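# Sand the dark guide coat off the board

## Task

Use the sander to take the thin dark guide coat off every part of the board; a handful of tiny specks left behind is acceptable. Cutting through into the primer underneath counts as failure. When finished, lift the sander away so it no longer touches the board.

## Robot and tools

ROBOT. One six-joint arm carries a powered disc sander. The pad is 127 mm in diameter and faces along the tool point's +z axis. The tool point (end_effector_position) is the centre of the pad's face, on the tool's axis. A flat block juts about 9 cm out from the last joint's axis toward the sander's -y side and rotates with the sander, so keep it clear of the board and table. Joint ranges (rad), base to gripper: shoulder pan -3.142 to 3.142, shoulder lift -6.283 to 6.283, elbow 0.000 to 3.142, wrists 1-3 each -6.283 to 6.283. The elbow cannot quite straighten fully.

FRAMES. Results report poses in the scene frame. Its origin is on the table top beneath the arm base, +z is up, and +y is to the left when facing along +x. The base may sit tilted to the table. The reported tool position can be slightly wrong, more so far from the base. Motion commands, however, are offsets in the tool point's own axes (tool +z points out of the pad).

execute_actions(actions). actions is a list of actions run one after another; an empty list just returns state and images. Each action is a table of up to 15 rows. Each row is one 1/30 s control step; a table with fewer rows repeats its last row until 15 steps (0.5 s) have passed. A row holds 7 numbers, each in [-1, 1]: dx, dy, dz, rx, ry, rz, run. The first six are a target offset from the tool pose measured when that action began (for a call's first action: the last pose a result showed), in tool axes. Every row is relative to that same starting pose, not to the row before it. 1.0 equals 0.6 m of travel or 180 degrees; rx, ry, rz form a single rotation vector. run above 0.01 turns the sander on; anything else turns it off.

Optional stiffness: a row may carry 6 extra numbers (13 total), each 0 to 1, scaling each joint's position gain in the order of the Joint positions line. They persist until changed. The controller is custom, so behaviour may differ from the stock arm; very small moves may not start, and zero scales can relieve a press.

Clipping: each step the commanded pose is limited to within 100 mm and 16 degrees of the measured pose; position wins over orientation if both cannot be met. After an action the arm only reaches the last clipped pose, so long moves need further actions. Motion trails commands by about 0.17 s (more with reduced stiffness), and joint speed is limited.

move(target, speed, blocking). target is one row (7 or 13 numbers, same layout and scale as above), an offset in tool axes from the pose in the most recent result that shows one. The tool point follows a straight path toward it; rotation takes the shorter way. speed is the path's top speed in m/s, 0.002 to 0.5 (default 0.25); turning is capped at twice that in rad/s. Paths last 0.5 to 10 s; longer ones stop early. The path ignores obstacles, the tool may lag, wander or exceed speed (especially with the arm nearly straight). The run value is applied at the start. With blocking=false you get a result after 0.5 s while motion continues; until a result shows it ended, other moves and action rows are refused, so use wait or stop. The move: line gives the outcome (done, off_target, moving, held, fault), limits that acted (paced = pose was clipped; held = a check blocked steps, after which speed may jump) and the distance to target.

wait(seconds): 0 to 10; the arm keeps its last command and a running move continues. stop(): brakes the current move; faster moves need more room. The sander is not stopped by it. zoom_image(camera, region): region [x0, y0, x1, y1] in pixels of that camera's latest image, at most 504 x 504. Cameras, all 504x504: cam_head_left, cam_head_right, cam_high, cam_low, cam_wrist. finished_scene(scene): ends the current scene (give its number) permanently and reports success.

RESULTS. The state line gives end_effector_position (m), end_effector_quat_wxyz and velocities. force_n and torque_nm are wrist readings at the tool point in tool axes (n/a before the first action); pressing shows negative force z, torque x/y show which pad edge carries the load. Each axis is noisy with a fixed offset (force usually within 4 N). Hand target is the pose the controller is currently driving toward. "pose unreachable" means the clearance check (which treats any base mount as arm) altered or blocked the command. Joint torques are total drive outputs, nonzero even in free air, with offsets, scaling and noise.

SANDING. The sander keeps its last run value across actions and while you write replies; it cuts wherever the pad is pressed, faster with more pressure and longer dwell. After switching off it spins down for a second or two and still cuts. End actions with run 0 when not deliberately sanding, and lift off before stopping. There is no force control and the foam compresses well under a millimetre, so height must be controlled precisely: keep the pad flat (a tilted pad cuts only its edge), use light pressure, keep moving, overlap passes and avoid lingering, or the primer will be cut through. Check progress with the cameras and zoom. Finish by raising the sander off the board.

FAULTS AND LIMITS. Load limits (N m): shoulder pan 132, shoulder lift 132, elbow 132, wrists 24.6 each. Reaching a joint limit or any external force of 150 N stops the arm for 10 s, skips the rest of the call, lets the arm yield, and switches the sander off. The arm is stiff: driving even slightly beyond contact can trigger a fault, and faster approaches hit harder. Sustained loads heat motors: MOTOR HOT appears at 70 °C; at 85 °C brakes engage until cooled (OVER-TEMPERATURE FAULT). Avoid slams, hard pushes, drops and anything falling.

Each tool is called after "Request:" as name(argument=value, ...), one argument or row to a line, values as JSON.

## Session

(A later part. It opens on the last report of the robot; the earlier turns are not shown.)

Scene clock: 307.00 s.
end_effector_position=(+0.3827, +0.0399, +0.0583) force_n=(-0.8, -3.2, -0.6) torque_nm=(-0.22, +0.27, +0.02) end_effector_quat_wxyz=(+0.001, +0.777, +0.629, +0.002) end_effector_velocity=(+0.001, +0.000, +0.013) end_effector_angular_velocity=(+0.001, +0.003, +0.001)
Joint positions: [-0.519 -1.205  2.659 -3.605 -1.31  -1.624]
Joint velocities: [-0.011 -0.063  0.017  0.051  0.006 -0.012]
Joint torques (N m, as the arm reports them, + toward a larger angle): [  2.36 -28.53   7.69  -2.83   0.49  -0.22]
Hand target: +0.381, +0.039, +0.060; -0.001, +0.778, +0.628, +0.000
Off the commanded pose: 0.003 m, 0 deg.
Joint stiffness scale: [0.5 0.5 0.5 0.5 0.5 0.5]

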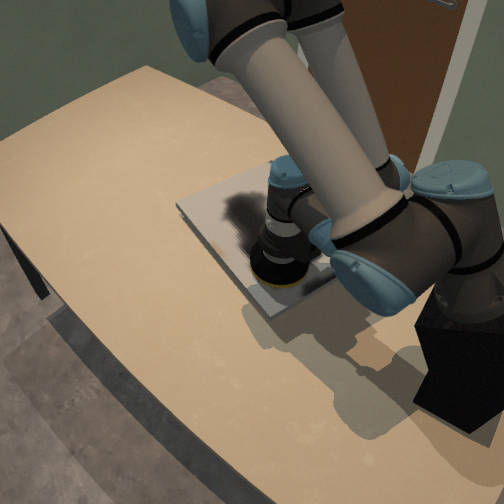

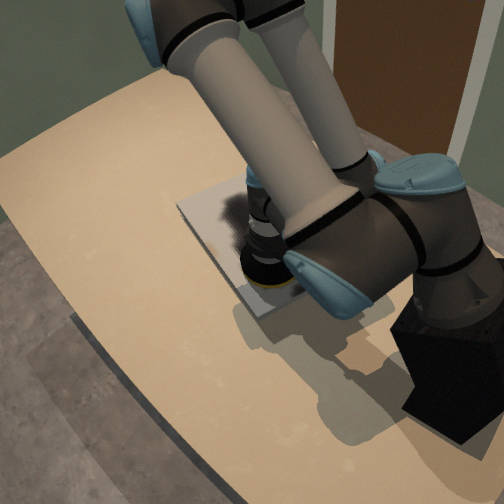

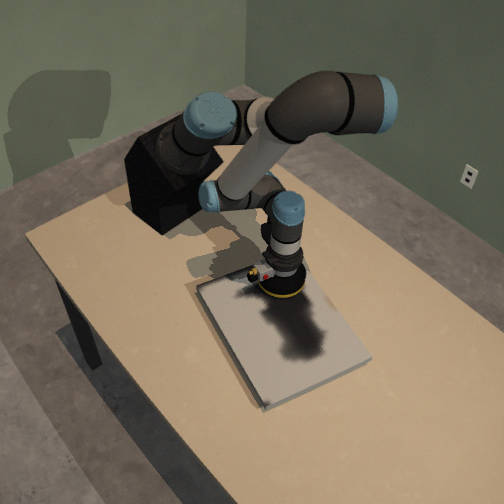

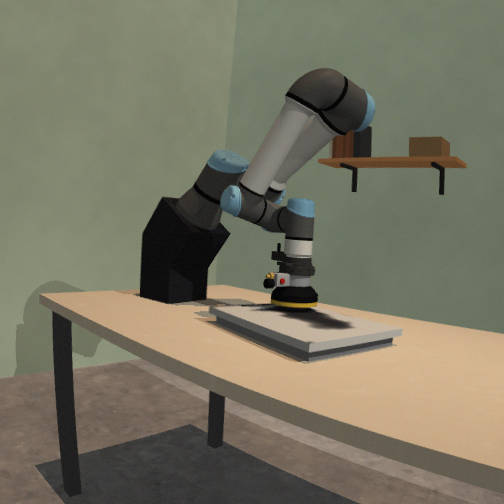

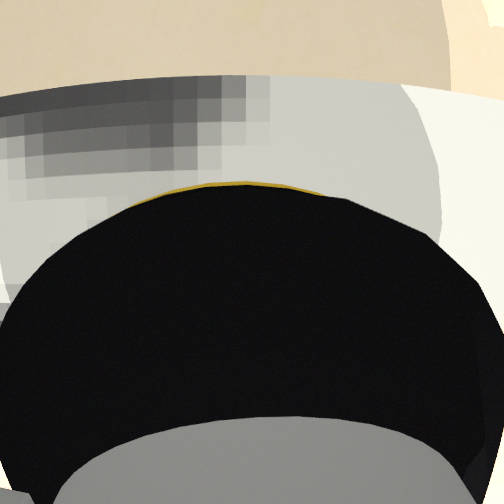

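Request:
move(
  target=[-0.0554, -0.0688, 0.0208, 0.0013, -0.0006, 0.0058, 1],
  speed=0.028,
)

Request:
execute_actions(
  actions=[
    [[0,0,0.0013,0,0,0,1],[0,0,0.0026,0,0,0,1],[0,0,0.0039,0,0,0,1],[0,0,0.0052,0,0,0,1],[0,0,0.0065,0,0,0,1],[-0.0001,-0.0002,0.0071,0.0002,0,0.0001,1],[-0.0004,-0.0006,0.0081,0.0007,0.0001,0.0002,1],[-0.0008,-0.0012,0.0096,0.0013,0.0002,0.0003,1],[-0.0013,-0.002,0.0118,0.0022,0.0004,0.0006,1],[-0.002,-0.0029,0.0143,0.0033,0.0006,0.0008,1],[-0.0026,-0.0039,0.017,0.0045,0.0008,0.0011,1],[-0.0033,-0.005,0.0198,0.0056,0.001,0.0014,1],[-0.004,-0.0059,0.0223,0.0067,0.0011,0.0017,1],[-0.0045,-0.0067,0.0244,0.0076,0.0013,0.0019,1],[-0.0049,-0.0073,0.026,0.0083,0.0014,0.0021,1]],
    [[-0.005,-0.0085,0.0205,0.009,0.0014,0.0023,1]],
    [[-0.0032,-0.0045,0.0203,0.0088,0.0012,0.0024,1],[-0.0013,-0.0007,0.0201,0.0088,0.001,0.0025,1],[0.0005,0.0027,0.02,0.0089,0.0007,0.0026,1],[0.0021,0.0044,0.0201,0.0091,0.0007,0.0027,1],[0.0037,0.0063,0.0201,0.0092,0.0007,0.0027,1],[0.0052,0.0081,0.0201,0.0094,0.0006,0.0027,1],[0.0067,0.0099,0.0202,0.0096,0.0006,0.0028,1],[0.0082,0.0117,0.0202,0.0097,0.0006,0.0028,1],[0.0098,0.0136,0.0203,0.0099,0.0006,0.0029,1],[0.0113,0.0154,0.0203,0.0101,0.0005,0.0029,1],[0.0128,0.0172,0.0203,0.0102,0.0005,0.0029,1],[0.0145,0.019,0.0204,0.0104,0.0005,0.003,1],[0.016,0.0208,0.0204,0.0106,0.0005,0.003,1],[0.0175,0.0226,0.0205,0.0107,0.0004,0.0031,1],[0.0191,0.0245,0.0205,0.0109,0.0004,0.0031,1]],
    [[0.0057,0.0056,0.0206,0.0111,0.0004,0.0031,1],[0.0072,0.0073,0.0207,0.0112,0.0003,0.0032,1],[0.0086,0.0091,0.0207,0.0114,0.0003,0.0032,1],[0.0101,0.0108,0.0208,0.0115,0.0003,0.0032,1],[0.0115,0.0125,0.0209,0.0117,0.0003,0.0033,1],[0.0129,0.0142,0.021,0.0118,0.0002,0.0033,1],[0.0144,0.0159,0.0211,0.012,0.0002,0.0033,1],[0.0158,0.0176,0.0211,0.0121,0.0002,0.0034,1],[0.0173,0.0194,0.0212,0.0123,0.0002,0.0034,1],[0.0187,0.0211,0.0213,0.0124,0.0001,0.0034,1],[0.0201,0.0228,0.0214,0.0126,0.0001,0.0035,1],[0.0216,0.0245,0.0215,0.0127,0.0001,0.0035,1],[0.023,0.0262,0.0215,0.0129,0.0001,0.0035,1],[0.0245,0.0279,0.0216,0.013,0,0.0036,1],[0.0259,0.0297,0.0217,0.0132,0,0.0036,1]],
    [[0.0056,0.0012,0.0218,0.0134,0,0.0036,1],[0.007,0.0029,0.022,0.0135,-0.0001,0.0036,1],[0.0084,0.0046,0.0221,0.0137,-0.0001,0.0037,1],[0.0098,0.0063,0.0222,0.0138,-0.0002,0.0037,1],[0.0112,0.008,0.0223,0.014,-0.0002,0.0037,1],[0.0126,0.0097,0.0225,0.0141,-0.0002,0.0037,1],[0.014,0.0114,0.0226,0.0143,-0.0003,0.0037,1],[0.0155,0.0131,0.0227,0.0144,-0.0003,0.0038,1],[0.0169,0.0148,0.0228,0.0146,-0.0004,0.0038,1],[0.0183,0.0165,0.023,0.0147,-0.0004,0.0038,1],[0.0197,0.0182,0.0231,0.0149,-0.0004,0.0038,1],[0.0211,0.0199,0.0232,0.015,-0.0005,0.0038,1],[0.0225,0.0216,0.0234,0.0152,-0.0005,0.0039,1],[0.0239,0.0233,0.0235,0.0153,-0.0006,0.0039,1],[0.0253,0.025,0.0236,0.0155,-0.0006,0.0039,1]],
    [[0.0034,-0.0032,0.0237,0.0156,-0.0005,0.0039,1],[0.0033,-0.001,0.0237,0.0157,-0.0005,0.0039,1],[0.0033,0.0013,0.0238,0.0159,-0.0004,0.0039,1],[0.0032,0.0035,0.0238,0.016,-0.0004,0.0038,1],[0.0032,0.0057,0.0239,0.0161,-0.0003,0.0038,1],[0.0031,0.0079,0.024,0.0162,-0.0003,0.0038,1],[0.0031,0.0101,0.024,0.0163,-0.0002,0.0038,1],[0.003,0.0124,0.0241,0.0165,-0.0002,0.0038,1],[0.003,0.0146,0.0241,0.0166,-0.0001,0.0038,1],[0.0029,0.0168,0.0242,0.0167,-0.0001,0.0038,1],[0.0029,0.019,0.0243,0.0168,0,0.0038,1],[0.0028,0.0212,0.0243,0.0169,0,0.0037,1],[0.0028,0.0235,0.0244,0.0171,0.0001,0.0037,1],[0.0027,0.0257,0.0244,0.0172,0.0001,0.0037,1],[0.0027,0.0279,0.0245,0.0173,0.0002,0.0037,1]],
  ],
)

Request:
execute_actions(
  actions=[
    [[-0.0051,-0.0049,0.0247,0.0174,0.0002,0.0037,1],[-0.0051,-0.0028,0.0248,0.0176,0.0002,0.0038,1],[-0.0051,-0.0006,0.025,0.0177,0.0002,0.0038,1],[-0.0051,0.0015,0.0251,0.0179,0.0002,0.0038,1],[-0.0051,0.0037,0.0253,0.018,0.0002,0.0038,1],[-0.0051,0.0058,0.0255,0.0181,0.0002,0.0039,1],[-0.0051,0.008,0.0256,0.0183,0.0002,0.0039,1],[-0.0051,0.0101,0.0258,0.0184,0.0003,0.0039,1],[-0.0051,0.0123,0.0259,0.0186,0.0003,0.0039,1],[-0.0051,0.0144,0.0261,0.0187,0.0003,0.004,1],[-0.0051,0.0166,0.0263,0.0188,0.0003,0.004,1],[-0.0051,0.0187,0.0264,0.019,0.0003,0.004,1],[-0.0051,0.0209,0.0266,0.0191,0.0003,0.0041,1],[-0.0051,0.023,0.0267,0.0193,0.0003,0.0041,1],[-0.0051,0.0252,0.0269,0.0194,0.0003,0.0041,1]],
    [[-0.0056,-0.01,0.0271,0.0195,0.0003,0.0041,1],[-0.0056,-0.0078,0.0273,0.0197,0.0003,0.0041,1],[-0.0057,-0.0057,0.0275,0.0198,0.0003,0.0042,1],[-0.0057,-0.0036,0.0278,0.0199,0.0004,0.0042,1],[-0.0057,-0.0015,0.028,0.02,0.0004,0.0042,1],[-0.0057,0.0007,0.0282,0.0202,0.0004,0.0042,1],[-0.0057,0.0028,0.0284,0.0203,0.0004,0.0042,1],[-0.0058,0.0049,0.0286,0.0204,0.0004,0.0043,1],[-0.0058,0.007,0.0288,0.0205,0.0004,0.0043,1],[-0.0058,0.0092,0.029,0.0207,0.0004,0.0043,1],[-0.0058,0.0113,0.0292,0.0208,0.0004,0.0043,1],[-0.0058,0.0134,0.0295,0.0209,0.0005,0.0043,1],[-0.0059,0.0156,0.0297,0.0211,0.0005,0.0044,1],[-0.0059,0.0177,0.0299,0.0212,0.0005,0.0044,1],[-0.0059,0.0198,0.0301,0.0213,0.0005,0.0044,1]],
    [[-0.0059,-0.0155,0.0303,0.0214,0.0005,0.0044,1],[-0.0059,-0.0134,0.0306,0.0216,0.0005,0.0045,1],[-0.0059,-0.0112,0.0308,0.0217,0.0005,0.0045,1],[-0.0059,-0.0091,0.031,0.0218,0.0005,0.0045,1],[-0.0059,-0.0069,0.0313,0.0219,0.0005,0.0045,1],[-0.0059,-0.0048,0.0315,0.0221,0.0005,0.0046,1],[-0.0059,-0.0026,0.0317,0.0222,0.0005,0.0046,1],[-0.006,-0.0005,0.032,0.0223,0.0006,0.0046,1],[-0.006,0.0017,0.0322,0.0224,0.0006,0.0046,1],[-0.006,0.0038,0.0324,0.0226,0.0006,0.0047,1],[-0.006,0.006,0.0327,0.0227,0.0006,0.0047,1],[-0.006,0.0081,0.0329,0.0228,0.0006,0.0047,1],[-0.006,0.0103,0.0331,0.023,0.0006,0.0048,1],[-0.006,0.0124,0.0334,0.0231,0.0006,0.0048,1],[-0.006,0.0146,0.0336,0.0232,0.0006,0.0048,1]],
    [[-0.0074,-0.0203,0.0338,0.0232,0.0006,0.0049,1],[-0.0087,-0.0179,0.034,0.0232,0.0007,0.005,1],[-0.01,-0.0156,0.0343,0.0233,0.0007,0.005,1],[-0.0105,-0.0134,0.0345,0.0234,0.0007,0.0051,1],[-0.011,-0.0113,0.0348,0.0235,0.0007,0.0051,1],[-0.0115,-0.0091,0.035,0.0236,0.0008,0.0051,1],[-0.012,-0.007,0.0353,0.0237,0.0008,0.0051,1],[-0.0124,-0.0048,0.0355,0.0239,0.0008,0.0051,1],[-0.0129,-0.0027,0.0358,0.024,0.0008,0.0051,1],[-0.0134,-0.0005,0.036,0.0241,0.0009,0.0051,1],[-0.0139,0.0016,0.0363,0.0242,0.0009,0.0051,1],[-0.0144,0.0038,0.0365,0.0243,0.0009,0.0052,1],[-0.0148,0.0059,0.0368,0.0245,0.001,0.0052,1],[-0.0153,0.0081,0.037,0.0246,0.001,0.0052,1],[-0.0158,0.0102,0.0373,0.0247,0.001,0.0052,1]],
    [[-0.0115,-0.0248,0.0376,0.0248,0.001,0.0052,1],[-0.012,-0.0227,0.0379,0.025,0.0011,0.0053,1],[-0.0125,-0.0205,0.0381,0.0251,0.0011,0.0053,1],[-0.013,-0.0183,0.0384,0.0252,0.0012,0.0053,1],[-0.0134,-0.0163,0.0387,0.0253,0.0012,0.0053,1],[-0.0139,-0.0141,0.039,0.0255,0.0012,0.0054,1],[-0.0144,-0.0119,0.0392,0.0256,0.0013,0.0054,1],[-0.0149,-0.0098,0.0395,0.0257,0.0013,0.0054,1],[-0.0155,-0.0081,0.0403,0.0261,0.0013,0.0055,1],[-0.016,-0.0063,0.0411,0.0264,0.0014,0.0056,1],[-0.0166,-0.0047,0.0419,0.0268,0.0014,0.0057,1],[-0.0172,-0.0029,0.0427,0.0271,0.0014,0.0057,1],[-0.0178,-0.0012,0.0435,0.0275,0.0014,0.0058,1],[-0.0183,0.0005,0.0443,0.0278,0.0015,0.0059,1],[-0.0189,0.0022,0.0451,0.0282,0.0015,0.006,1]],
    [[-0.0117,-0.0331,0.046,0.0286,0.0015,0.0061,1],[-0.0117,-0.0315,0.0469,0.029,0.0016,0.0061,1],[-0.0118,-0.0298,0.0478,0.0294,0.0016,0.0062,1],[-0.0118,-0.0281,0.0488,0.0298,0.0016,0.0063,1],[-0.012,-0.0264,0.0497,0.0302,0.0016,0.0064,1],[-0.0121,-0.0248,0.0506,0.0306,0.0017,0.0064,1],[-0.0121,-0.0231,0.0515,0.031,0.0017,0.0065,1],[-0.0122,-0.0209,0.0519,0.0311,0.0017,0.0065,1],[-0.0124,-0.0188,0.0523,0.0313,0.0017,0.0066,1],[-0.0125,-0.0166,0.0527,0.0314,0.0017,0.0066,1],[-0.0127,-0.0144,0.0531,0.0315,0.0018,0.0066,1],[-0.0128,-0.0122,0.0535,0.0316,0.0018,0.0066,1],[-0.0129,-0.0101,0.0539,0.0318,0.0018,0.0067,1],[-0.0131,-0.0079,0.0543,0.0319,0.0018,0.0067,1],[-0.0133,-0.0057,0.0547,0.032,0.0018,0.0067,1]],
    [[-0.0096,-0.0408,0.0551,0.0321,0.0018,0.0067,1],[-0.0098,-0.0386,0.0555,0.0322,0.0018,0.0067,1],[-0.0099,-0.0364,0.0559,0.0324,0.0018,0.0068,1],[-0.0101,-0.0343,0.0563,0.0325,0.0019,0.0068,1],[-0.0102,-0.0321,0.0567,0.0326,0.0019,0.0068,1],[-0.0104,-0.0299,0.0571,0.0327,0.0019,0.0068,1],[-0.0105,-0.0277,0.0575,0.0328,0.0019,0.0068,1],[-0.0106,-0.0255,0.0578,0.033,0.0019,0.0069,1],[-0.0108,-0.0233,0.0582,0.0331,0.0019,0.0069,1],[-0.0109,-0.0211,0.0586,0.0332,0.0019,0.0069,1],[-0.0111,-0.0189,0.059,0.0333,0.0019,0.0069,1],[-0.0112,-0.0168,0.0594,0.0334,0.002,0.0069,1],[-0.0114,-0.0146,0.0598,0.0336,0.002,0.007,1],[-0.0115,-0.0124,0.0602,0.0337,0.002,0.007,1],[-0.0116,-0.0102,0.0606,0.0338,0.002,0.007,1]],
  ],
)

Request:
execute_actions(
  actions=[
    [[-0.0099,-0.0455,0.061,0.0339,0.002,0.007,1],[-0.01,-0.0433,0.0614,0.0341,0.002,0.007,1],[-0.01,-0.0412,0.0619,0.0342,0.0021,0.0071,1],[-0.0101,-0.039,0.0623,0.0344,0.0021,0.0071,1],[-0.0101,-0.0368,0.0627,0.0345,0.0021,0.0071,1],[-0.0132,-0.0363,0.0625,0.034,0.0025,0.007,1],[-0.0157,-0.0358,0.0622,0.0336,0.0029,0.007,1],[-0.018,-0.0353,0.062,0.0331,0.0031,0.007,1],[-0.0203,-0.0353,0.0619,0.033,0.0032,0.007,1],[-0.0226,-0.0369,0.0621,0.0334,0.0033,0.007,1],[-0.0248,-0.0386,0.0622,0.0338,0.0034,0.007,1],[-0.0271,-0.0402,0.0624,0.0341,0.0036,0.0071,1],[-0.0294,-0.0418,0.0626,0.0345,0.0037,0.0071,1],[-0.0317,-0.0435,0.0627,0.0349,0.0038,0.0071,1],[-0.034,-0.0451,0.0629,0.0353,0.0039,0.0071,1]],
    [[-0.0226,-0.0708,0.0628,0.0353,0.004,0.0071,1],[-0.0249,-0.0707,0.0628,0.0352,0.0041,0.0071,1],[-0.0272,-0.0707,0.0627,0.0352,0.0042,0.0072,1],[-0.0295,-0.0707,0.0626,0.0352,0.0043,0.0072,1],[-0.0318,-0.0706,0.0626,0.0351,0.0044,0.0072,1],[-0.0341,-0.0706,0.0625,0.0351,0.0045,0.0072,1],[-0.0364,-0.0706,0.0624,0.0351,0.0046,0.0072,1],[-0.0386,-0.0705,0.0624,0.035,0.0048,0.0073,1],[-0.0409,-0.0705,0.0623,0.035,0.0049,0.0073,1],[-0.0432,-0.0705,0.0622,0.035,0.005,0.0073,1],[-0.0455,-0.0704,0.0622,0.0349,0.0051,0.0073,1],[-0.0478,-0.0704,0.0621,0.0349,0.0052,0.0073,1],[-0.0501,-0.0704,0.062,0.0349,0.0053,0.0074,1],[-0.0524,-0.0703,0.062,0.0348,0.0054,0.0074,1],[-0.0547,-0.0703,0.0619,0.0348,0.0055,0.0074,1]],
    [[-0.0217,-0.0713,0.0619,0.0348,0.0056,0.0074,1],[-0.024,-0.0712,0.0618,0.0347,0.0057,0.0074,1],[-0.0263,-0.0712,0.0618,0.0347,0.0058,0.0074,1],[-0.0286,-0.0712,0.0617,0.0347,0.0059,0.0074,1],[-0.0309,-0.0712,0.0617,0.0346,0.0061,0.0074,1],[-0.0331,-0.0711,0.0616,0.0346,0.0062,0.0075,1],[-0.0354,-0.0711,0.0616,0.0345,0.0063,0.0075,1],[-0.0377,-0.0711,0.0615,0.0345,0.0064,0.0075,1],[-0.04,-0.071,0.0615,0.0345,0.0065,0.0075,1],[-0.0423,-0.071,0.0615,0.0344,0.0066,0.0075,1],[-0.0446,-0.071,0.0614,0.0344,0.0067,0.0075,1],[-0.0443,-0.0728,0.0595,0.0335,0.0065,0.0074,1],[-0.0441,-0.0747,0.0577,0.0326,0.0063,0.0073,1],[-0.0438,-0.0765,0.0558,0.0316,0.006,0.0071,1],[-0.0435,-0.0783,0.0539,0.0307,0.0058,0.007,1]],
    [[-0.0088,-0.0763,0.0517,0.0297,0.0056,0.0069,1],[-0.0084,-0.0777,0.0492,0.0286,0.0054,0.0067,1],[-0.0084,-0.0806,0.0487,0.0284,0.0054,0.0067,1],[-0.0084,-0.0836,0.0483,0.0283,0.0053,0.0067,1],[-0.0083,-0.0865,0.0478,0.0281,0.0053,0.0067,1],[-0.0083,-0.0894,0.0473,0.0279,0.0053,0.0066,1],[-0.0083,-0.0923,0.0468,0.0278,0.0053,0.0066,1],[-0.0082,-0.0952,0.0463,0.0276,0.0053,0.0066,1],[-0.0082,-0.0981,0.0458,0.0275,0.0053,0.0066,1],[-0.0082,-0.101,0.0453,0.0273,0.0053,0.0065,1],[-0.0081,-0.1039,0.0448,0.0271,0.0053,0.0065,1],[-0.0081,-0.1069,0.0444,0.027,0.0052,0.0065,1],[-0.0081,-0.1098,0.0439,0.0268,0.0052,0.0064,1],[-0.008,-0.1127,0.0434,0.0267,0.0052,0.0064,1],[-0.008,-0.1156,0.0429,0.0265,0.0052,0.0064,1]],
    [[-0.0013,-0.0774,0.0424,0.0263,0.0052,0.0064,1],[-0.0012,-0.0803,0.042,0.0262,0.0052,0.0063,1],[-0.0012,-0.0838,0.0423,0.0263,0.0053,0.0064,1],[-0.0013,-0.0873,0.0426,0.0265,0.0053,0.0065,1],[-0.0013,-0.0909,0.0429,0.0266,0.0054,0.0066,1],[-0.0013,-0.0944,0.0432,0.0268,0.0055,0.0067,1],[-0.0013,-0.0979,0.0434,0.0269,0.0055,0.0068,1],[-0.0014,-0.1015,0.0437,0.027,0.0056,0.0069,1],[-0.0014,-0.105,0.044,0.0272,0.0056,0.007,1],[-0.0014,-0.1085,0.0443,0.0273,0.0057,0.0071,1],[-0.0013,-0.1114,0.0438,0.0271,0.0057,0.0071,1],[-0.0013,-0.1142,0.0433,0.0269,0.0057,0.007,1],[-0.0012,-0.117,0.0427,0.0267,0.0056,0.007,1],[-0.0012,-0.1199,0.0422,0.0265,0.0056,0.0069,1],[-0.0011,-0.1227,0.0417,0.0263,0.0056,0.0069,1]],
    [[-0.0006,-0.0762,0.0413,0.0261,0.0056,0.0069,1],[-0.0006,-0.0791,0.0408,0.0259,0.0055,0.0068,1],[-0.0005,-0.0819,0.0404,0.0257,0.0055,0.0068,1],[-0.0005,-0.0848,0.04,0.0256,0.0055,0.0067,1],[-0.0005,-0.0876,0.0395,0.0254,0.0055,0.0067,1],[-0.0005,-0.0904,0.0391,0.0252,0.0054,0.0066,1],[-0.0005,-0.0933,0.0387,0.025,0.0054,0.0066,1],[-0.0004,-0.0961,0.0382,0.0248,0.0054,0.0065,1],[-0.0004,-0.099,0.0378,0.0246,0.0054,0.0065,1],[-0.0004,-0.1018,0.0374,0.0244,0.0053,0.0064,1],[-0.0004,-0.1046,0.0369,0.0242,0.0053,0.0064,1],[-0.0004,-0.1075,0.0365,0.0241,0.0053,0.0063,1],[-0.0003,-0.1103,0.0361,0.0239,0.0052,0.0063,1],[-0.0003,-0.1132,0.0356,0.0237,0.0052,0.0062,1],[-0.0003,-0.116,0.0352,0.0235,0.0052,0.0062,1]],
  ],
)

Request:
execute_actions(
  actions=[
    [[-0.0003,-0.0688,0.0348,0.0233,0.0052,0.0061,1],[-0.0002,-0.0716,0.0344,0.0231,0.0051,0.0061,1],[-0.0002,-0.0744,0.034,0.0229,0.0051,0.006,1],[-0.0002,-0.0772,0.0336,0.0227,0.0051,0.006,1],[-0.0002,-0.08,0.0332,0.0225,0.0051,0.0059,1],[-0.0001,-0.0828,0.0328,0.0223,0.005,0.0059,1],[-0.0001,-0.0856,0.0324,0.0221,0.005,0.0058,1],[-0.0001,-0.0884,0.0321,0.0218,0.005,0.0058,1],[-0.0001,-0.0913,0.0317,0.0216,0.005,0.0057,1],[0,-0.0941,0.0313,0.0214,0.0049,0.0057,1],[0,-0.0969,0.0309,0.0212,0.0049,0.0056,1],[0,-0.0997,0.0305,0.021,0.0049,0.0056,1],[0.0001,-0.1025,0.0301,0.0208,0.0049,0.0055,1],[0.0001,-0.1053,0.0297,0.0206,0.0048,0.0055,1],[0.0001,-0.1081,0.0293,0.0204,0.0048,0.0054,1]],
    [[0.0001,-0.0609,0.0289,0.0202,0.0048,0.0053,1],[0.0001,-0.0636,0.0286,0.02,0.0047,0.0053,1],[0.0001,-0.0664,0.0282,0.0198,0.0047,0.0052,1],[0.0002,-0.0691,0.0279,0.0195,0.0047,0.0052,1],[0.0002,-0.0719,0.0275,0.0193,0.0047,0.0051,1],[0.0002,-0.0746,0.0271,0.0191,0.0046,0.005,1],[0.0002,-0.0774,0.0268,0.0189,0.0046,0.005,1],[0.0002,-0.0801,0.0264,0.0187,0.0046,0.0049,1],[0.0002,-0.0829,0.0261,0.0185,0.0046,0.0049,1],[0.0002,-0.0856,0.0257,0.0183,0.0045,0.0048,1],[0.0002,-0.0884,0.0253,0.0181,0.0045,0.0047,1],[0.0003,-0.0911,0.025,0.0178,0.0045,0.0047,1],[0.0003,-0.0939,0.0246,0.0176,0.0045,0.0046,1],[0.0003,-0.0966,0.0243,0.0174,0.0044,0.0046,1],[0.0003,-0.0994,0.0239,0.0172,0.0044,0.0045,1]],
    [[-0.0009,-0.052,0.0237,0.017,0.0044,0.0044,1],[-0.002,-0.0547,0.0234,0.0167,0.0045,0.0042,1],[-0.0032,-0.0573,0.0232,0.0165,0.0045,0.0041,1],[-0.0043,-0.06,0.023,0.0163,0.0046,0.004,1],[-0.0055,-0.0626,0.0227,0.0161,0.0046,0.0039,1],[-0.0067,-0.0653,0.0225,0.0158,0.0046,0.0037,1],[-0.0078,-0.0679,0.0223,0.0156,0.0047,0.0036,1],[-0.009,-0.0705,0.022,0.0154,0.0047,0.0035,1],[-0.0101,-0.0732,0.0218,0.0152,0.0048,0.0034,1],[-0.0113,-0.0758,0.0216,0.0149,0.0048,0.0032,1],[-0.0125,-0.0785,0.0213,0.0147,0.0048,0.0031,1],[-0.0136,-0.0811,0.0211,0.0145,0.0049,0.003,1],[-0.0148,-0.0838,0.0209,0.0142,0.0049,0.0028,1],[-0.0159,-0.0864,0.0206,0.014,0.005,0.0027,1],[-0.0171,-0.089,0.0204,0.0138,0.005,0.0026,1]],
    [[-0.007,-0.0438,0.0203,0.0136,0.005,0.0025,1],[-0.0086,-0.0464,0.0201,0.0134,0.0051,0.0024,1],[-0.0103,-0.049,0.02,0.0132,0.0051,0.0023,1],[-0.0119,-0.0515,0.0198,0.0129,0.0051,0.0023,1],[-0.0136,-0.0541,0.0197,0.0127,0.0051,0.0022,1],[-0.0152,-0.0567,0.0196,0.0125,0.0052,0.0021,1],[-0.0169,-0.0593,0.0194,0.0123,0.0052,0.002,1],[-0.0185,-0.0619,0.0193,0.0121,0.0052,0.0019,1],[-0.0202,-0.0645,0.0191,0.0119,0.0052,0.0018,1],[-0.0218,-0.0671,0.019,0.0117,0.0053,0.0017,1],[-0.0235,-0.0697,0.0189,0.0115,0.0053,0.0016,1],[-0.0251,-0.0722,0.0187,0.0112,0.0053,0.0016,1],[-0.0268,-0.0748,0.0186,0.011,0.0054,0.0015,1],[-0.0284,-0.0774,0.0184,0.0108,0.0054,0.0014,1],[-0.0301,-0.08,0.0183,0.0106,0.0054,0.0013,1]],
    [[-0.0096,-0.0368,0.0183,0.0104,0.0054,0.0012,1],[-0.0113,-0.0391,0.0182,0.0102,0.0055,0.0012,1],[-0.013,-0.0416,0.0182,0.0101,0.0055,0.0011,1],[-0.0148,-0.0439,0.0181,0.0099,0.0055,0.0011,1],[-0.0152,-0.0449,0.0184,0.0108,0.0054,0.0018,1],[-0.0155,-0.0458,0.0188,0.0116,0.0052,0.0026,1],[-0.0159,-0.0468,0.0191,0.0125,0.0051,0.0033,1],[-0.0162,-0.0477,0.0194,0.0133,0.0049,0.004,1],[-0.0162,-0.0477,0.0194,0.0133,0.0049,0.004,1],[-0.0162,-0.0477,0.0194,0.0133,0.0049,0.004,1],[-0.0162,-0.0477,0.0194,0.0133,0.0049,0.004,1],[-0.0161,-0.0467,0.0193,0.0129,0.0049,0.0038,1],[-0.016,-0.0458,0.0192,0.0125,0.0048,0.0037,1],[-0.0159,-0.0448,0.0191,0.0122,0.0048,0.0035,1],[-0.0158,-0.0439,0.019,0.0118,0.0047,0.0033,1]],
    [[-0.0002,-0.0165,0.019,0.0118,0.0047,0.0033,1],[-0.0002,-0.0165,0.019,0.0118,0.0047,0.0033,1],[-0.0002,-0.0165,0.019,0.0118,0.0047,0.0033,1],[-0.0002,-0.0165,0.019,0.0118,0.0047,0.0033,1],[-0.0002,-0.0165,0.019,0.0118,0.0047,0.0033,1],[-0.0002,-0.0134,0.0152,0.0094,0.0038,0.0026,1],[-0.0002,-0.0103,0.0114,0.0071,0.0028,0.002,1],[0,-0.0072,0.0076,0.0047,0.0019,0.0013,1],[0,-0.0041,0.0038,0.0024,0.0009,0.0007,0],[0,-0.001,0,0,0,0,0],[0,-0.001,-0.004,0,0,0,0],[0,-0.001,-0.008,0,0,0,0],[0,-0.001,-0.012,0,0,0,0],[0,-0.001,-0.016,0,0,0,0],[0,-0.001,-0.02,0,0,0,0]],
    [[0,0,-0.02,0,0,0,0],[0,0,-0.026,0,0,0,0],[0,0,-0.032,0,0,0,0],[0,0,-0.038,0,0,0,0],[0,0,-0.044,0,0,0,0],[0,0,-0.05,0,0,0,0],[0,0,-0.056,0,0,0,0],[0,0,-0.062,0,0,0,0],[0,0,-0.068,0,0,0,0],[0,0,-0.074,0,0,0,0],[0,0,-0.08,0,0,0,0]],
  ],
)

Scene clock: 375.17 s.
end_effector_position=(+0.3378, +0.0159, +0.0452) force_n=(-0.7, +0.4, -1.6) torque_nm=(+0.03, +0.19, +0.04) end_effector_quat_wxyz=(+0.002, +0.782, +0.623, +0.000) end_effector_velocity=(+0.004, -0.000, +0.001) end_effector_angular_velocity=(-0.001, -0.022, +0.012)
Joint positions: [-0.635 -1.005  2.742 -3.857 -1.251 -1.711]
Joint velocities: [-0.002  0.006  0.001 -0.028  0.008 -0.007]
Joint torques (N m, as the arm reports them, + toward a larger angle): [ -0.38 -26.32  13.    -3.36   0.03  -0.06]
Hand target: +0.336, +0.016, +0.046; +0.000, +0.783, +0.622, -0.000
Off the commanded pose: 0.002 m, 0 deg.
Joint stiffness scale: [0.5 0.5 0.5 0.5 0.5 0.5]
move: done

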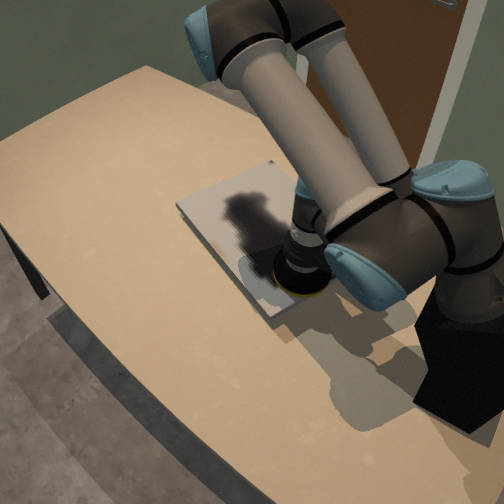

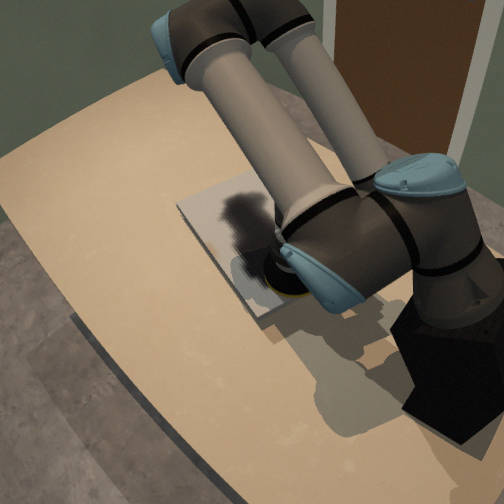

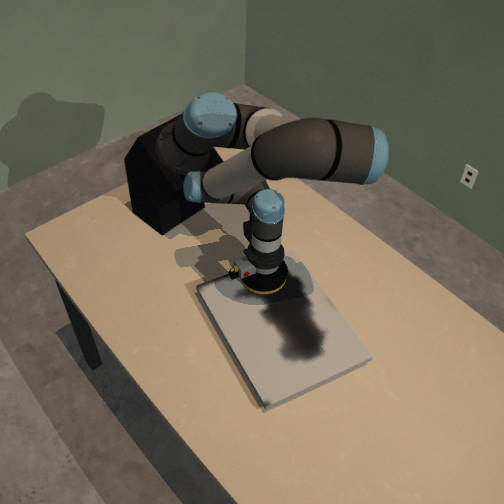

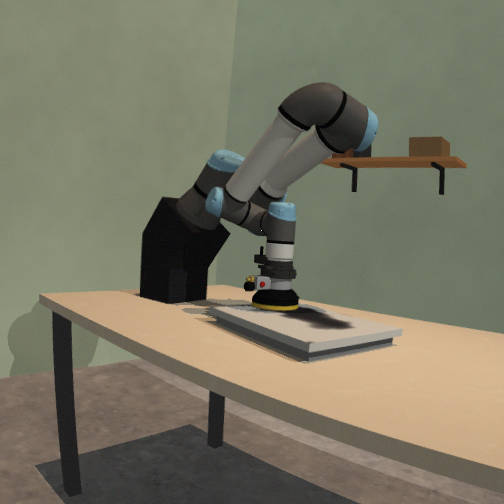

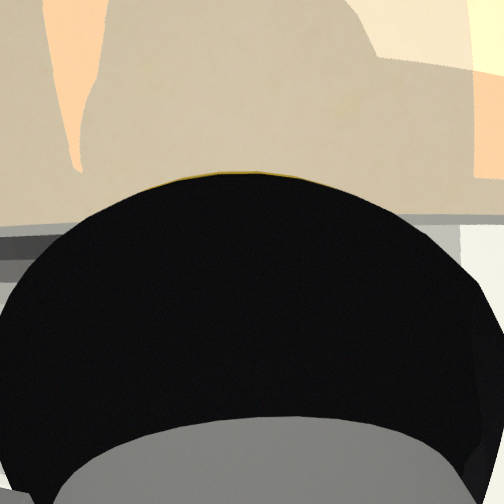

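Scene clock: 378.17 s.
end_effector_position=(+0.4103, +0.0379, +0.0420) force_n=(+1.2, -0.2, -50.0) torque_nm=(-0.69, +0.14, -0.04) end_effector_quat_wxyz=(+0.001, +0.783, +0.623, -0.000) end_effector_velocity=(+0.044, -0.010, +0.000) end_effector_angular_velocity=(+0.004, +0.000, -0.001)
Joint positions: [-0.487 -1.193  2.567 -3.529 -1.332 -1.58 ]
Joint velocities: [ 0.    -0.075 -0.101  0.177  0.004  0.001]
Joint torques (N m, as the arm reports them, + toward a larger angle): [  4.3  -15.53  -1.88   2.86  -0.27   0.57]
Hand target: +0.405, +0.036, +0.028; -0.020, +0.786, +0.618, -0.016
Off the commanded pose: 0.015 m, 3 deg.
Joint stiffness scale: [0.5 0.5 0.5 0.5 0.5 0.5]

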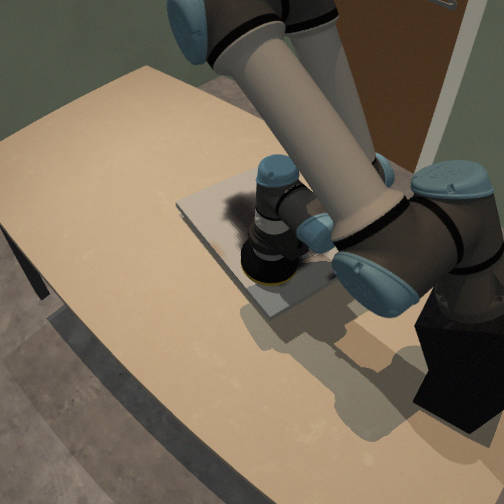

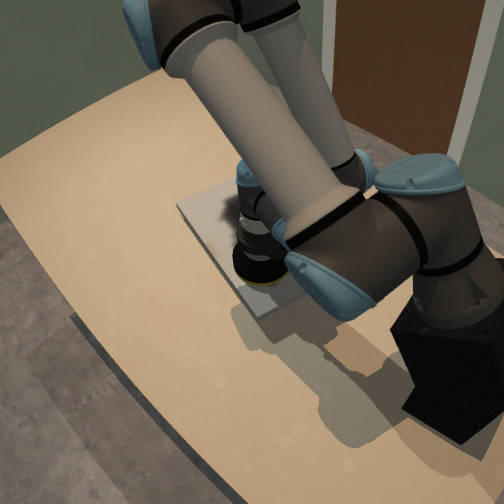

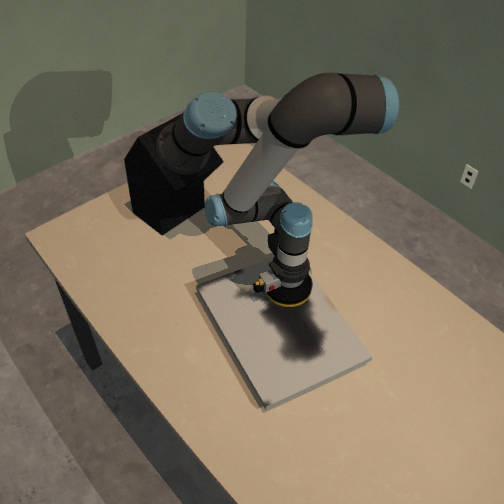

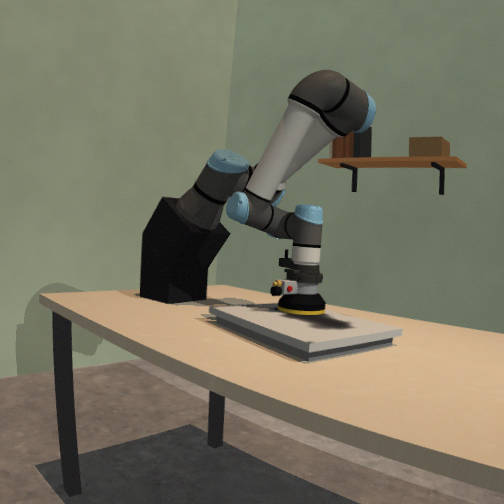

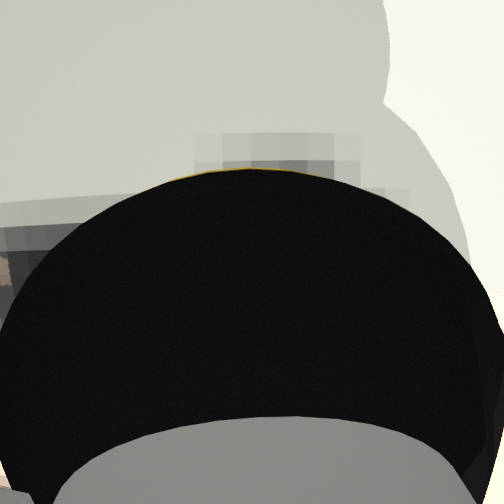

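Scene clock: 381.67 s.
end_effector_position=(+0.5628, -0.0089, +0.0419) force_n=(+2.7, +3.5, -50.0) torque_nm=(-0.36, -0.05, +0.01) end_effector_quat_wxyz=(+0.001, +0.780, +0.626, +0.001) end_effector_velocity=(+0.043, -0.010, +0.000) end_effector_angular_velocity=(+0.007, +0.002, -0.002)
Joint positions: [-0.509 -1.273  2.186 -3.064 -1.317 -1.608]
Joint velocities: [-0.001  0.009 -0.118  0.113  0.006  0.001]
Joint torques (N m, as the arm reports them, + toward a larger angle): [ 1.09 -9.19 -0.39  3.05 -0.1   0.2 ]
Hand target: +0.532, -0.008, +0.009; -0.041, +0.786, +0.616, -0.030
Off the commanded pose: 0.047 m, 6 deg.
Joint stiffness scale: [0.5 0.5 0.5 0.5 0.5 0.5]

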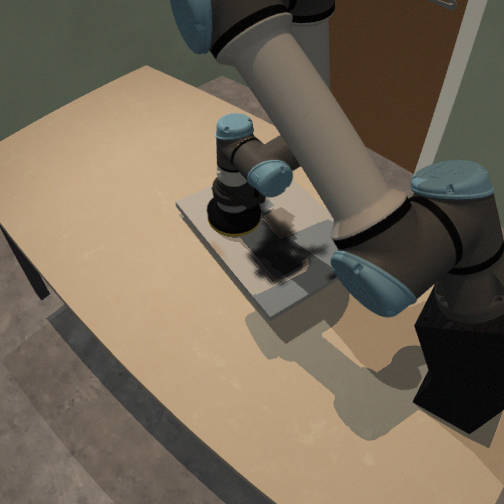

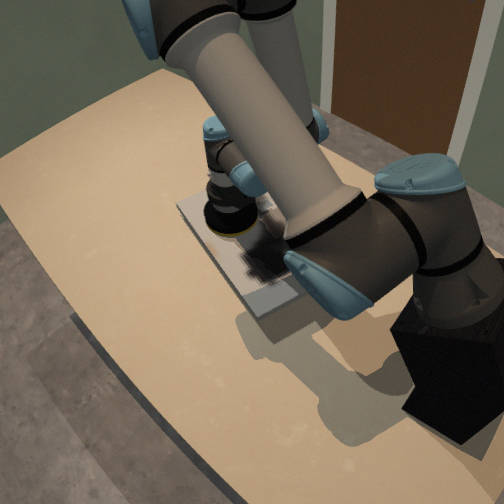

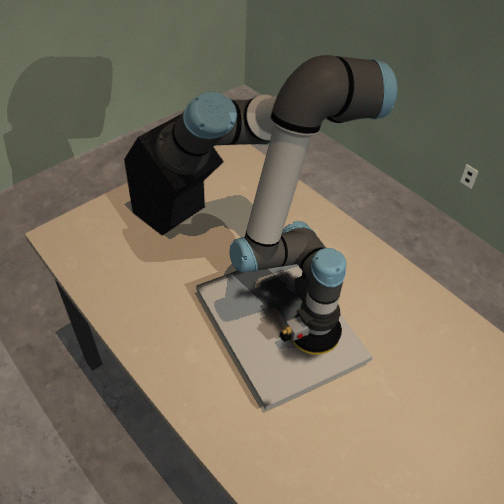

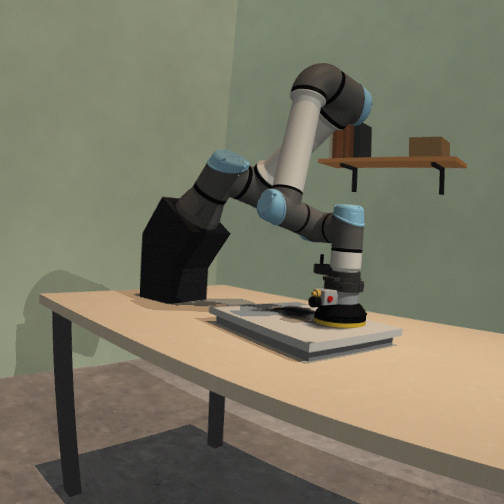

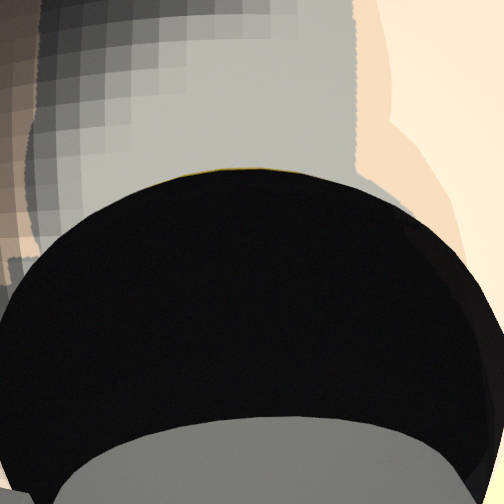

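Scene clock: 384.67 s.
end_effector_position=(+0.4842, -0.0506, +0.0421) force_n=(+4.5, +2.4, -50.0) torque_nm=(-0.77, -0.32, -0.30) end_effector_quat_wxyz=(-0.003, +0.778, +0.629, -0.002) end_effector_velocity=(-0.058, +0.013, -0.000) end_effector_angular_velocity=(+0.005, +0.001, -0.002)
Joint positions: [-0.656 -1.263  2.377 -3.217 -1.241 -1.748]
Joint velocities: [-0.026  0.02   0.151 -0.161  0.017 -0.023]
Joint torques (N m, as the arm reports them, + toward a larger angle): [  1.07 -12.78   2.8    1.96   0.46  -0.07]
Hand target: +0.447, -0.042, +0.024; -0.036, +0.783, +0.620, -0.018
Off the commanded pose: 0.044 m, 4 deg.
Joint stiffness scale: [0.5 0.5 0.5 0.5 0.5 0.5]

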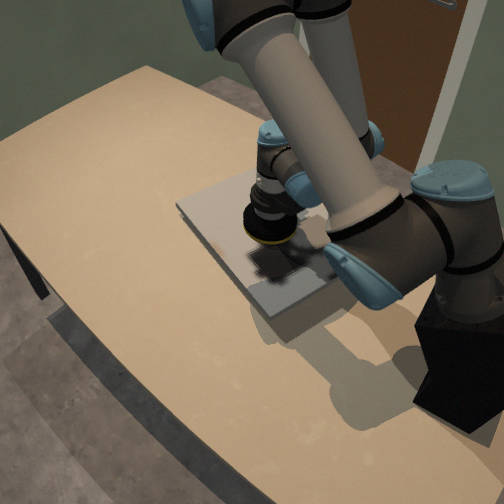

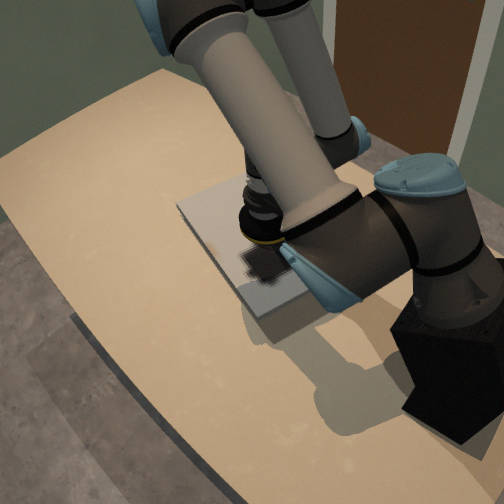

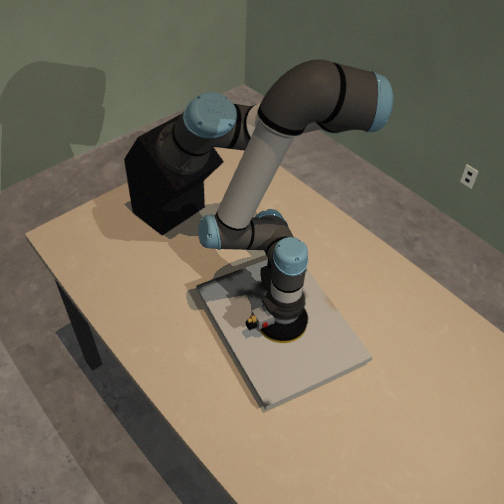

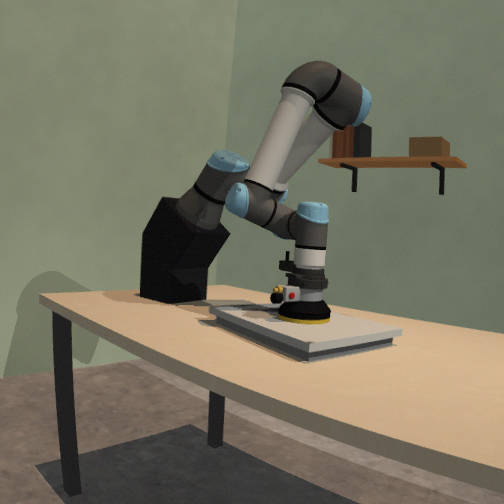

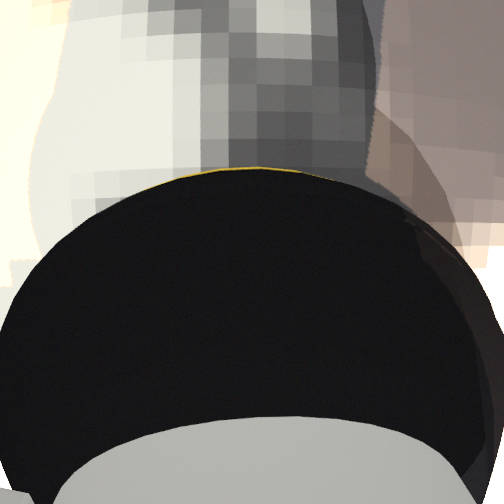

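Scene clock: 388.17 s.
end_effector_position=(+0.3536, -0.0534, +0.0818) force_n=(+2.1, +1.6, +1.7) torque_nm=(+0.08, +0.09, -0.20) end_effector_quat_wxyz=(+0.004, +0.772, +0.636, -0.003) end_effector_velocity=(+0.009, -0.001, +0.083) end_effector_angular_velocity=(-0.033, -0.040, +0.015)
Joint positions: [-0.886 -1.265  2.757 -3.527 -1.138 -1.978]
Joint velocities: [-0.123 -0.448  0.12   0.322  0.051 -0.112]
Joint torques (N m, as the arm reports them, + toward a larger angle): [ -2.13 -22.33   4.56  -2.52   0.36   0.12]
Hand target: +0.351, -0.052, +0.090; -0.002, +0.773, +0.635, -0.004
Off the commanded pose: 0.010 m, 1 deg.
Joint stiffness scale: [0.5 0.5 0.5 0.5 0.5 0.5]

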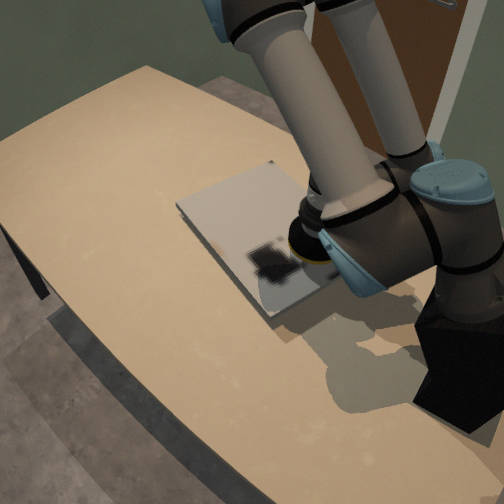

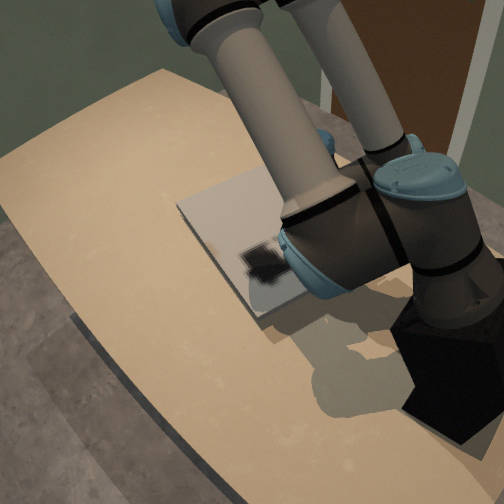

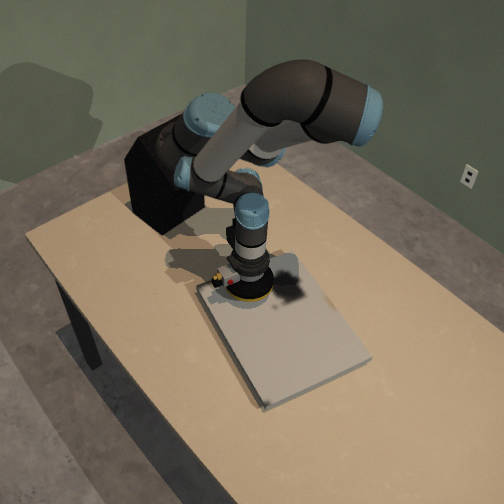

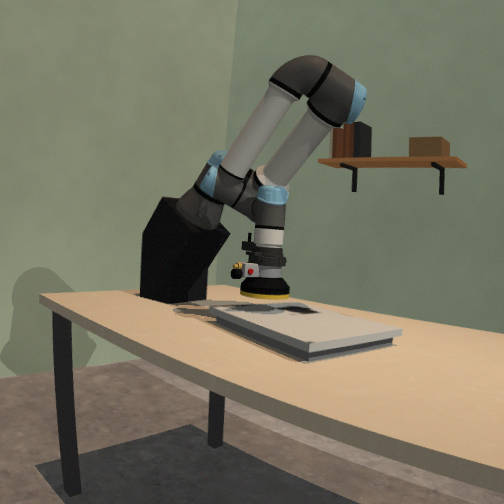

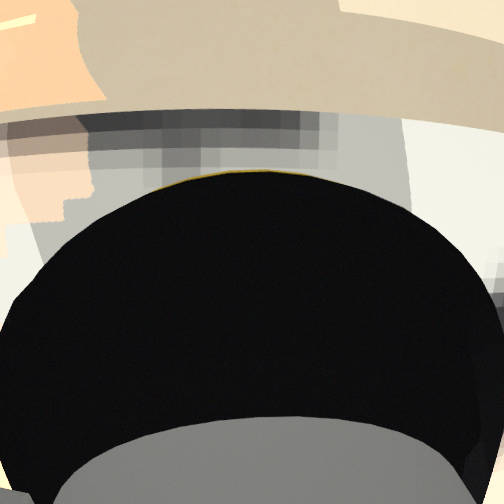

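Request:
execute_actions(
  actions=[],
)

Scene clock: 389.87 s.
end_effector_position=(+0.3528, -0.0525, +0.0898) force_n=(+5.1, +5.4, -1.8) torque_nm=(+0.75, -0.77, -0.19) end_effector_quat_wxyz=(-0.001, +0.772, +0.636, -0.004) end_effector_velocity=(-0.000, -0.000, -0.000) end_effector_angular_velocity=(-0.001, +0.001, -0.000)
Joint positions: [-0.901 -1.321  2.767 -3.464 -1.129 -1.999]
Joint velocities: [ 0.     0.     0.    -0.    -0.001  0.   ]
Joint torques (N m, as the arm reports them, + toward a larger angle): [ -2.89 -24.17   4.14  -2.7    0.27  -0.19]
Hand target: +0.351, -0.052, +0.090; -0.002, +0.773, +0.635, -0.004
Off the commanded pose: 0.002 m, 0 deg.
Joint stiffness scale: [0.5 0.5 0.5 0.5 0.5 0.5]

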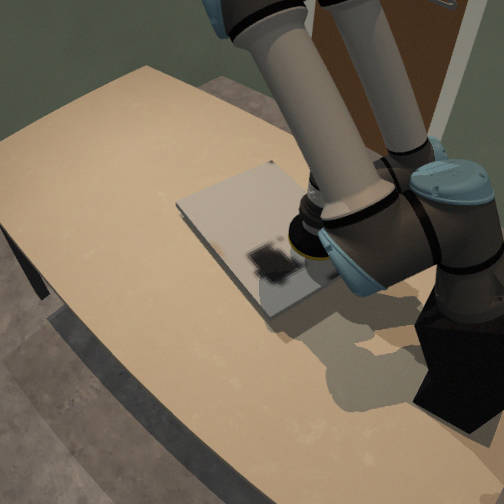

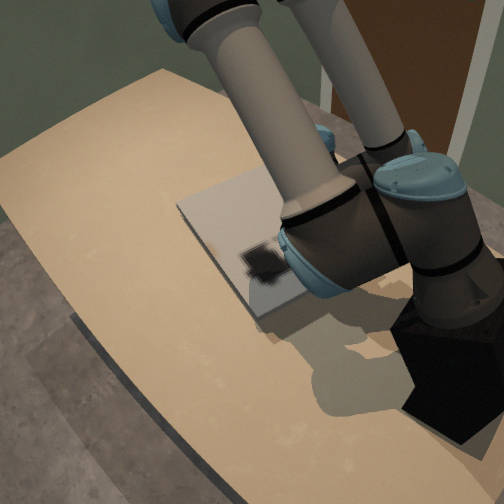

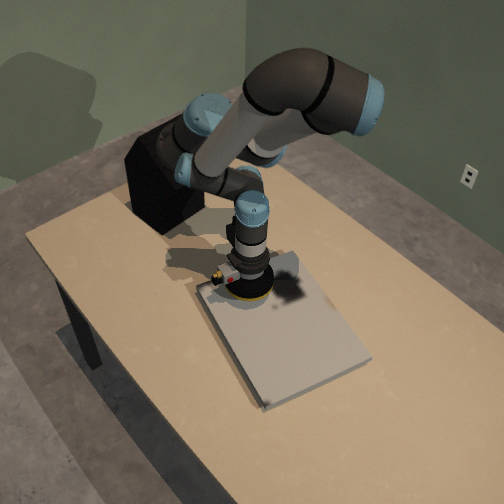

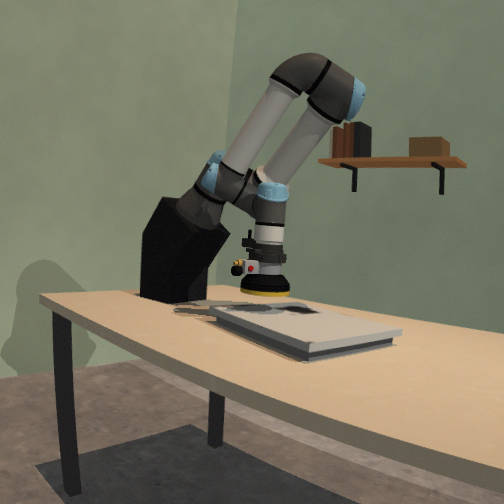

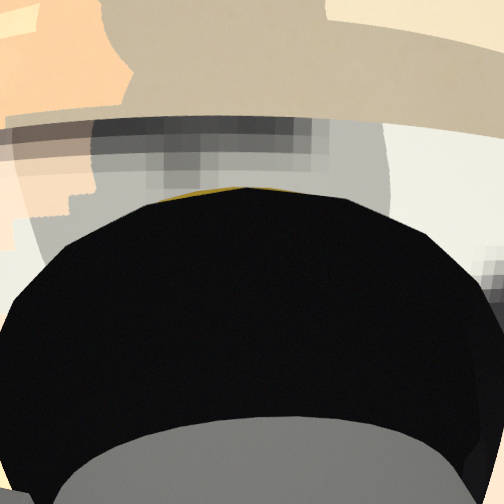

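Request:
zoom_image(
  camera="cam_high",
  region=[180, 235, 400, 425],
)

Request:
zoom_image(
  camera="cam_head_left",
  region=[160, 140, 360, 340],
)

Region (180, 235, 400, 425) of cam_high's 504x504 image, scaled by 2.291, with more detail than that image has; it fills the top 435 rows of this view, and the rest is white.

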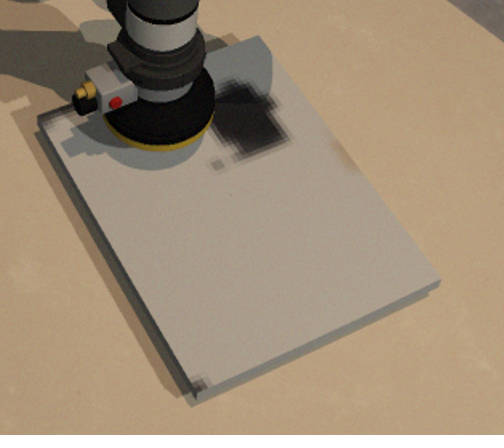

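Region (160, 140, 360, 340) of cam_head_left's 504x504 image, scaled by 2.520, with more detail than that image has.

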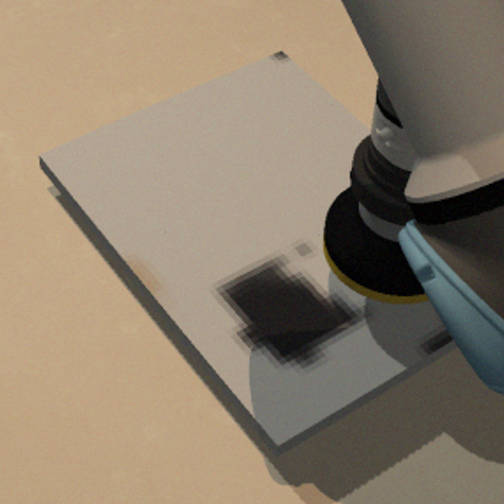

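Request:
zoom_image(
  camera="cam_head_left",
  region=[235, 225, 315, 305],
)

Request:
zoom_image(
  camera="cam_high",
  region=[255, 245, 345, 325],
)

Region (235, 225, 315, 305) of cam_head_left's 504x504 image, scaled by 6.300, with more detail than that image has.

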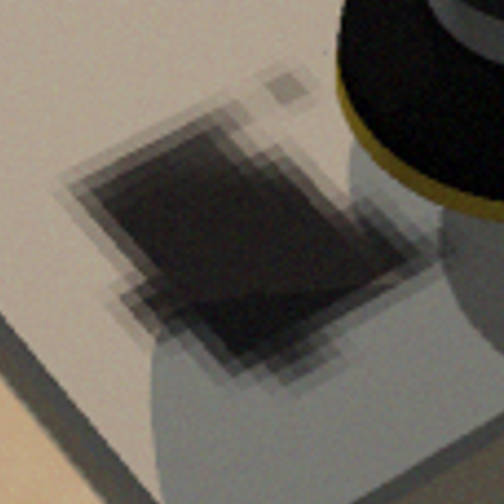

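Region (255, 245, 345, 325) of cam_high's 504x504 image, scaled by 5.600, with more detail than that image has.

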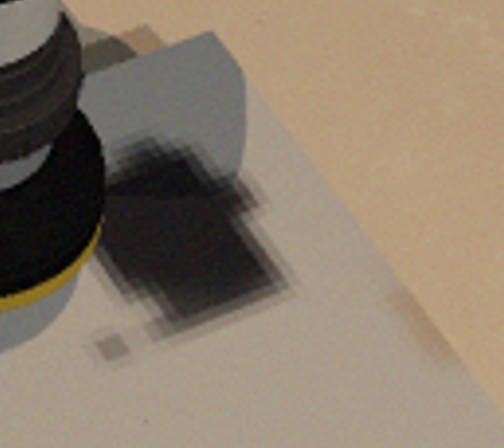

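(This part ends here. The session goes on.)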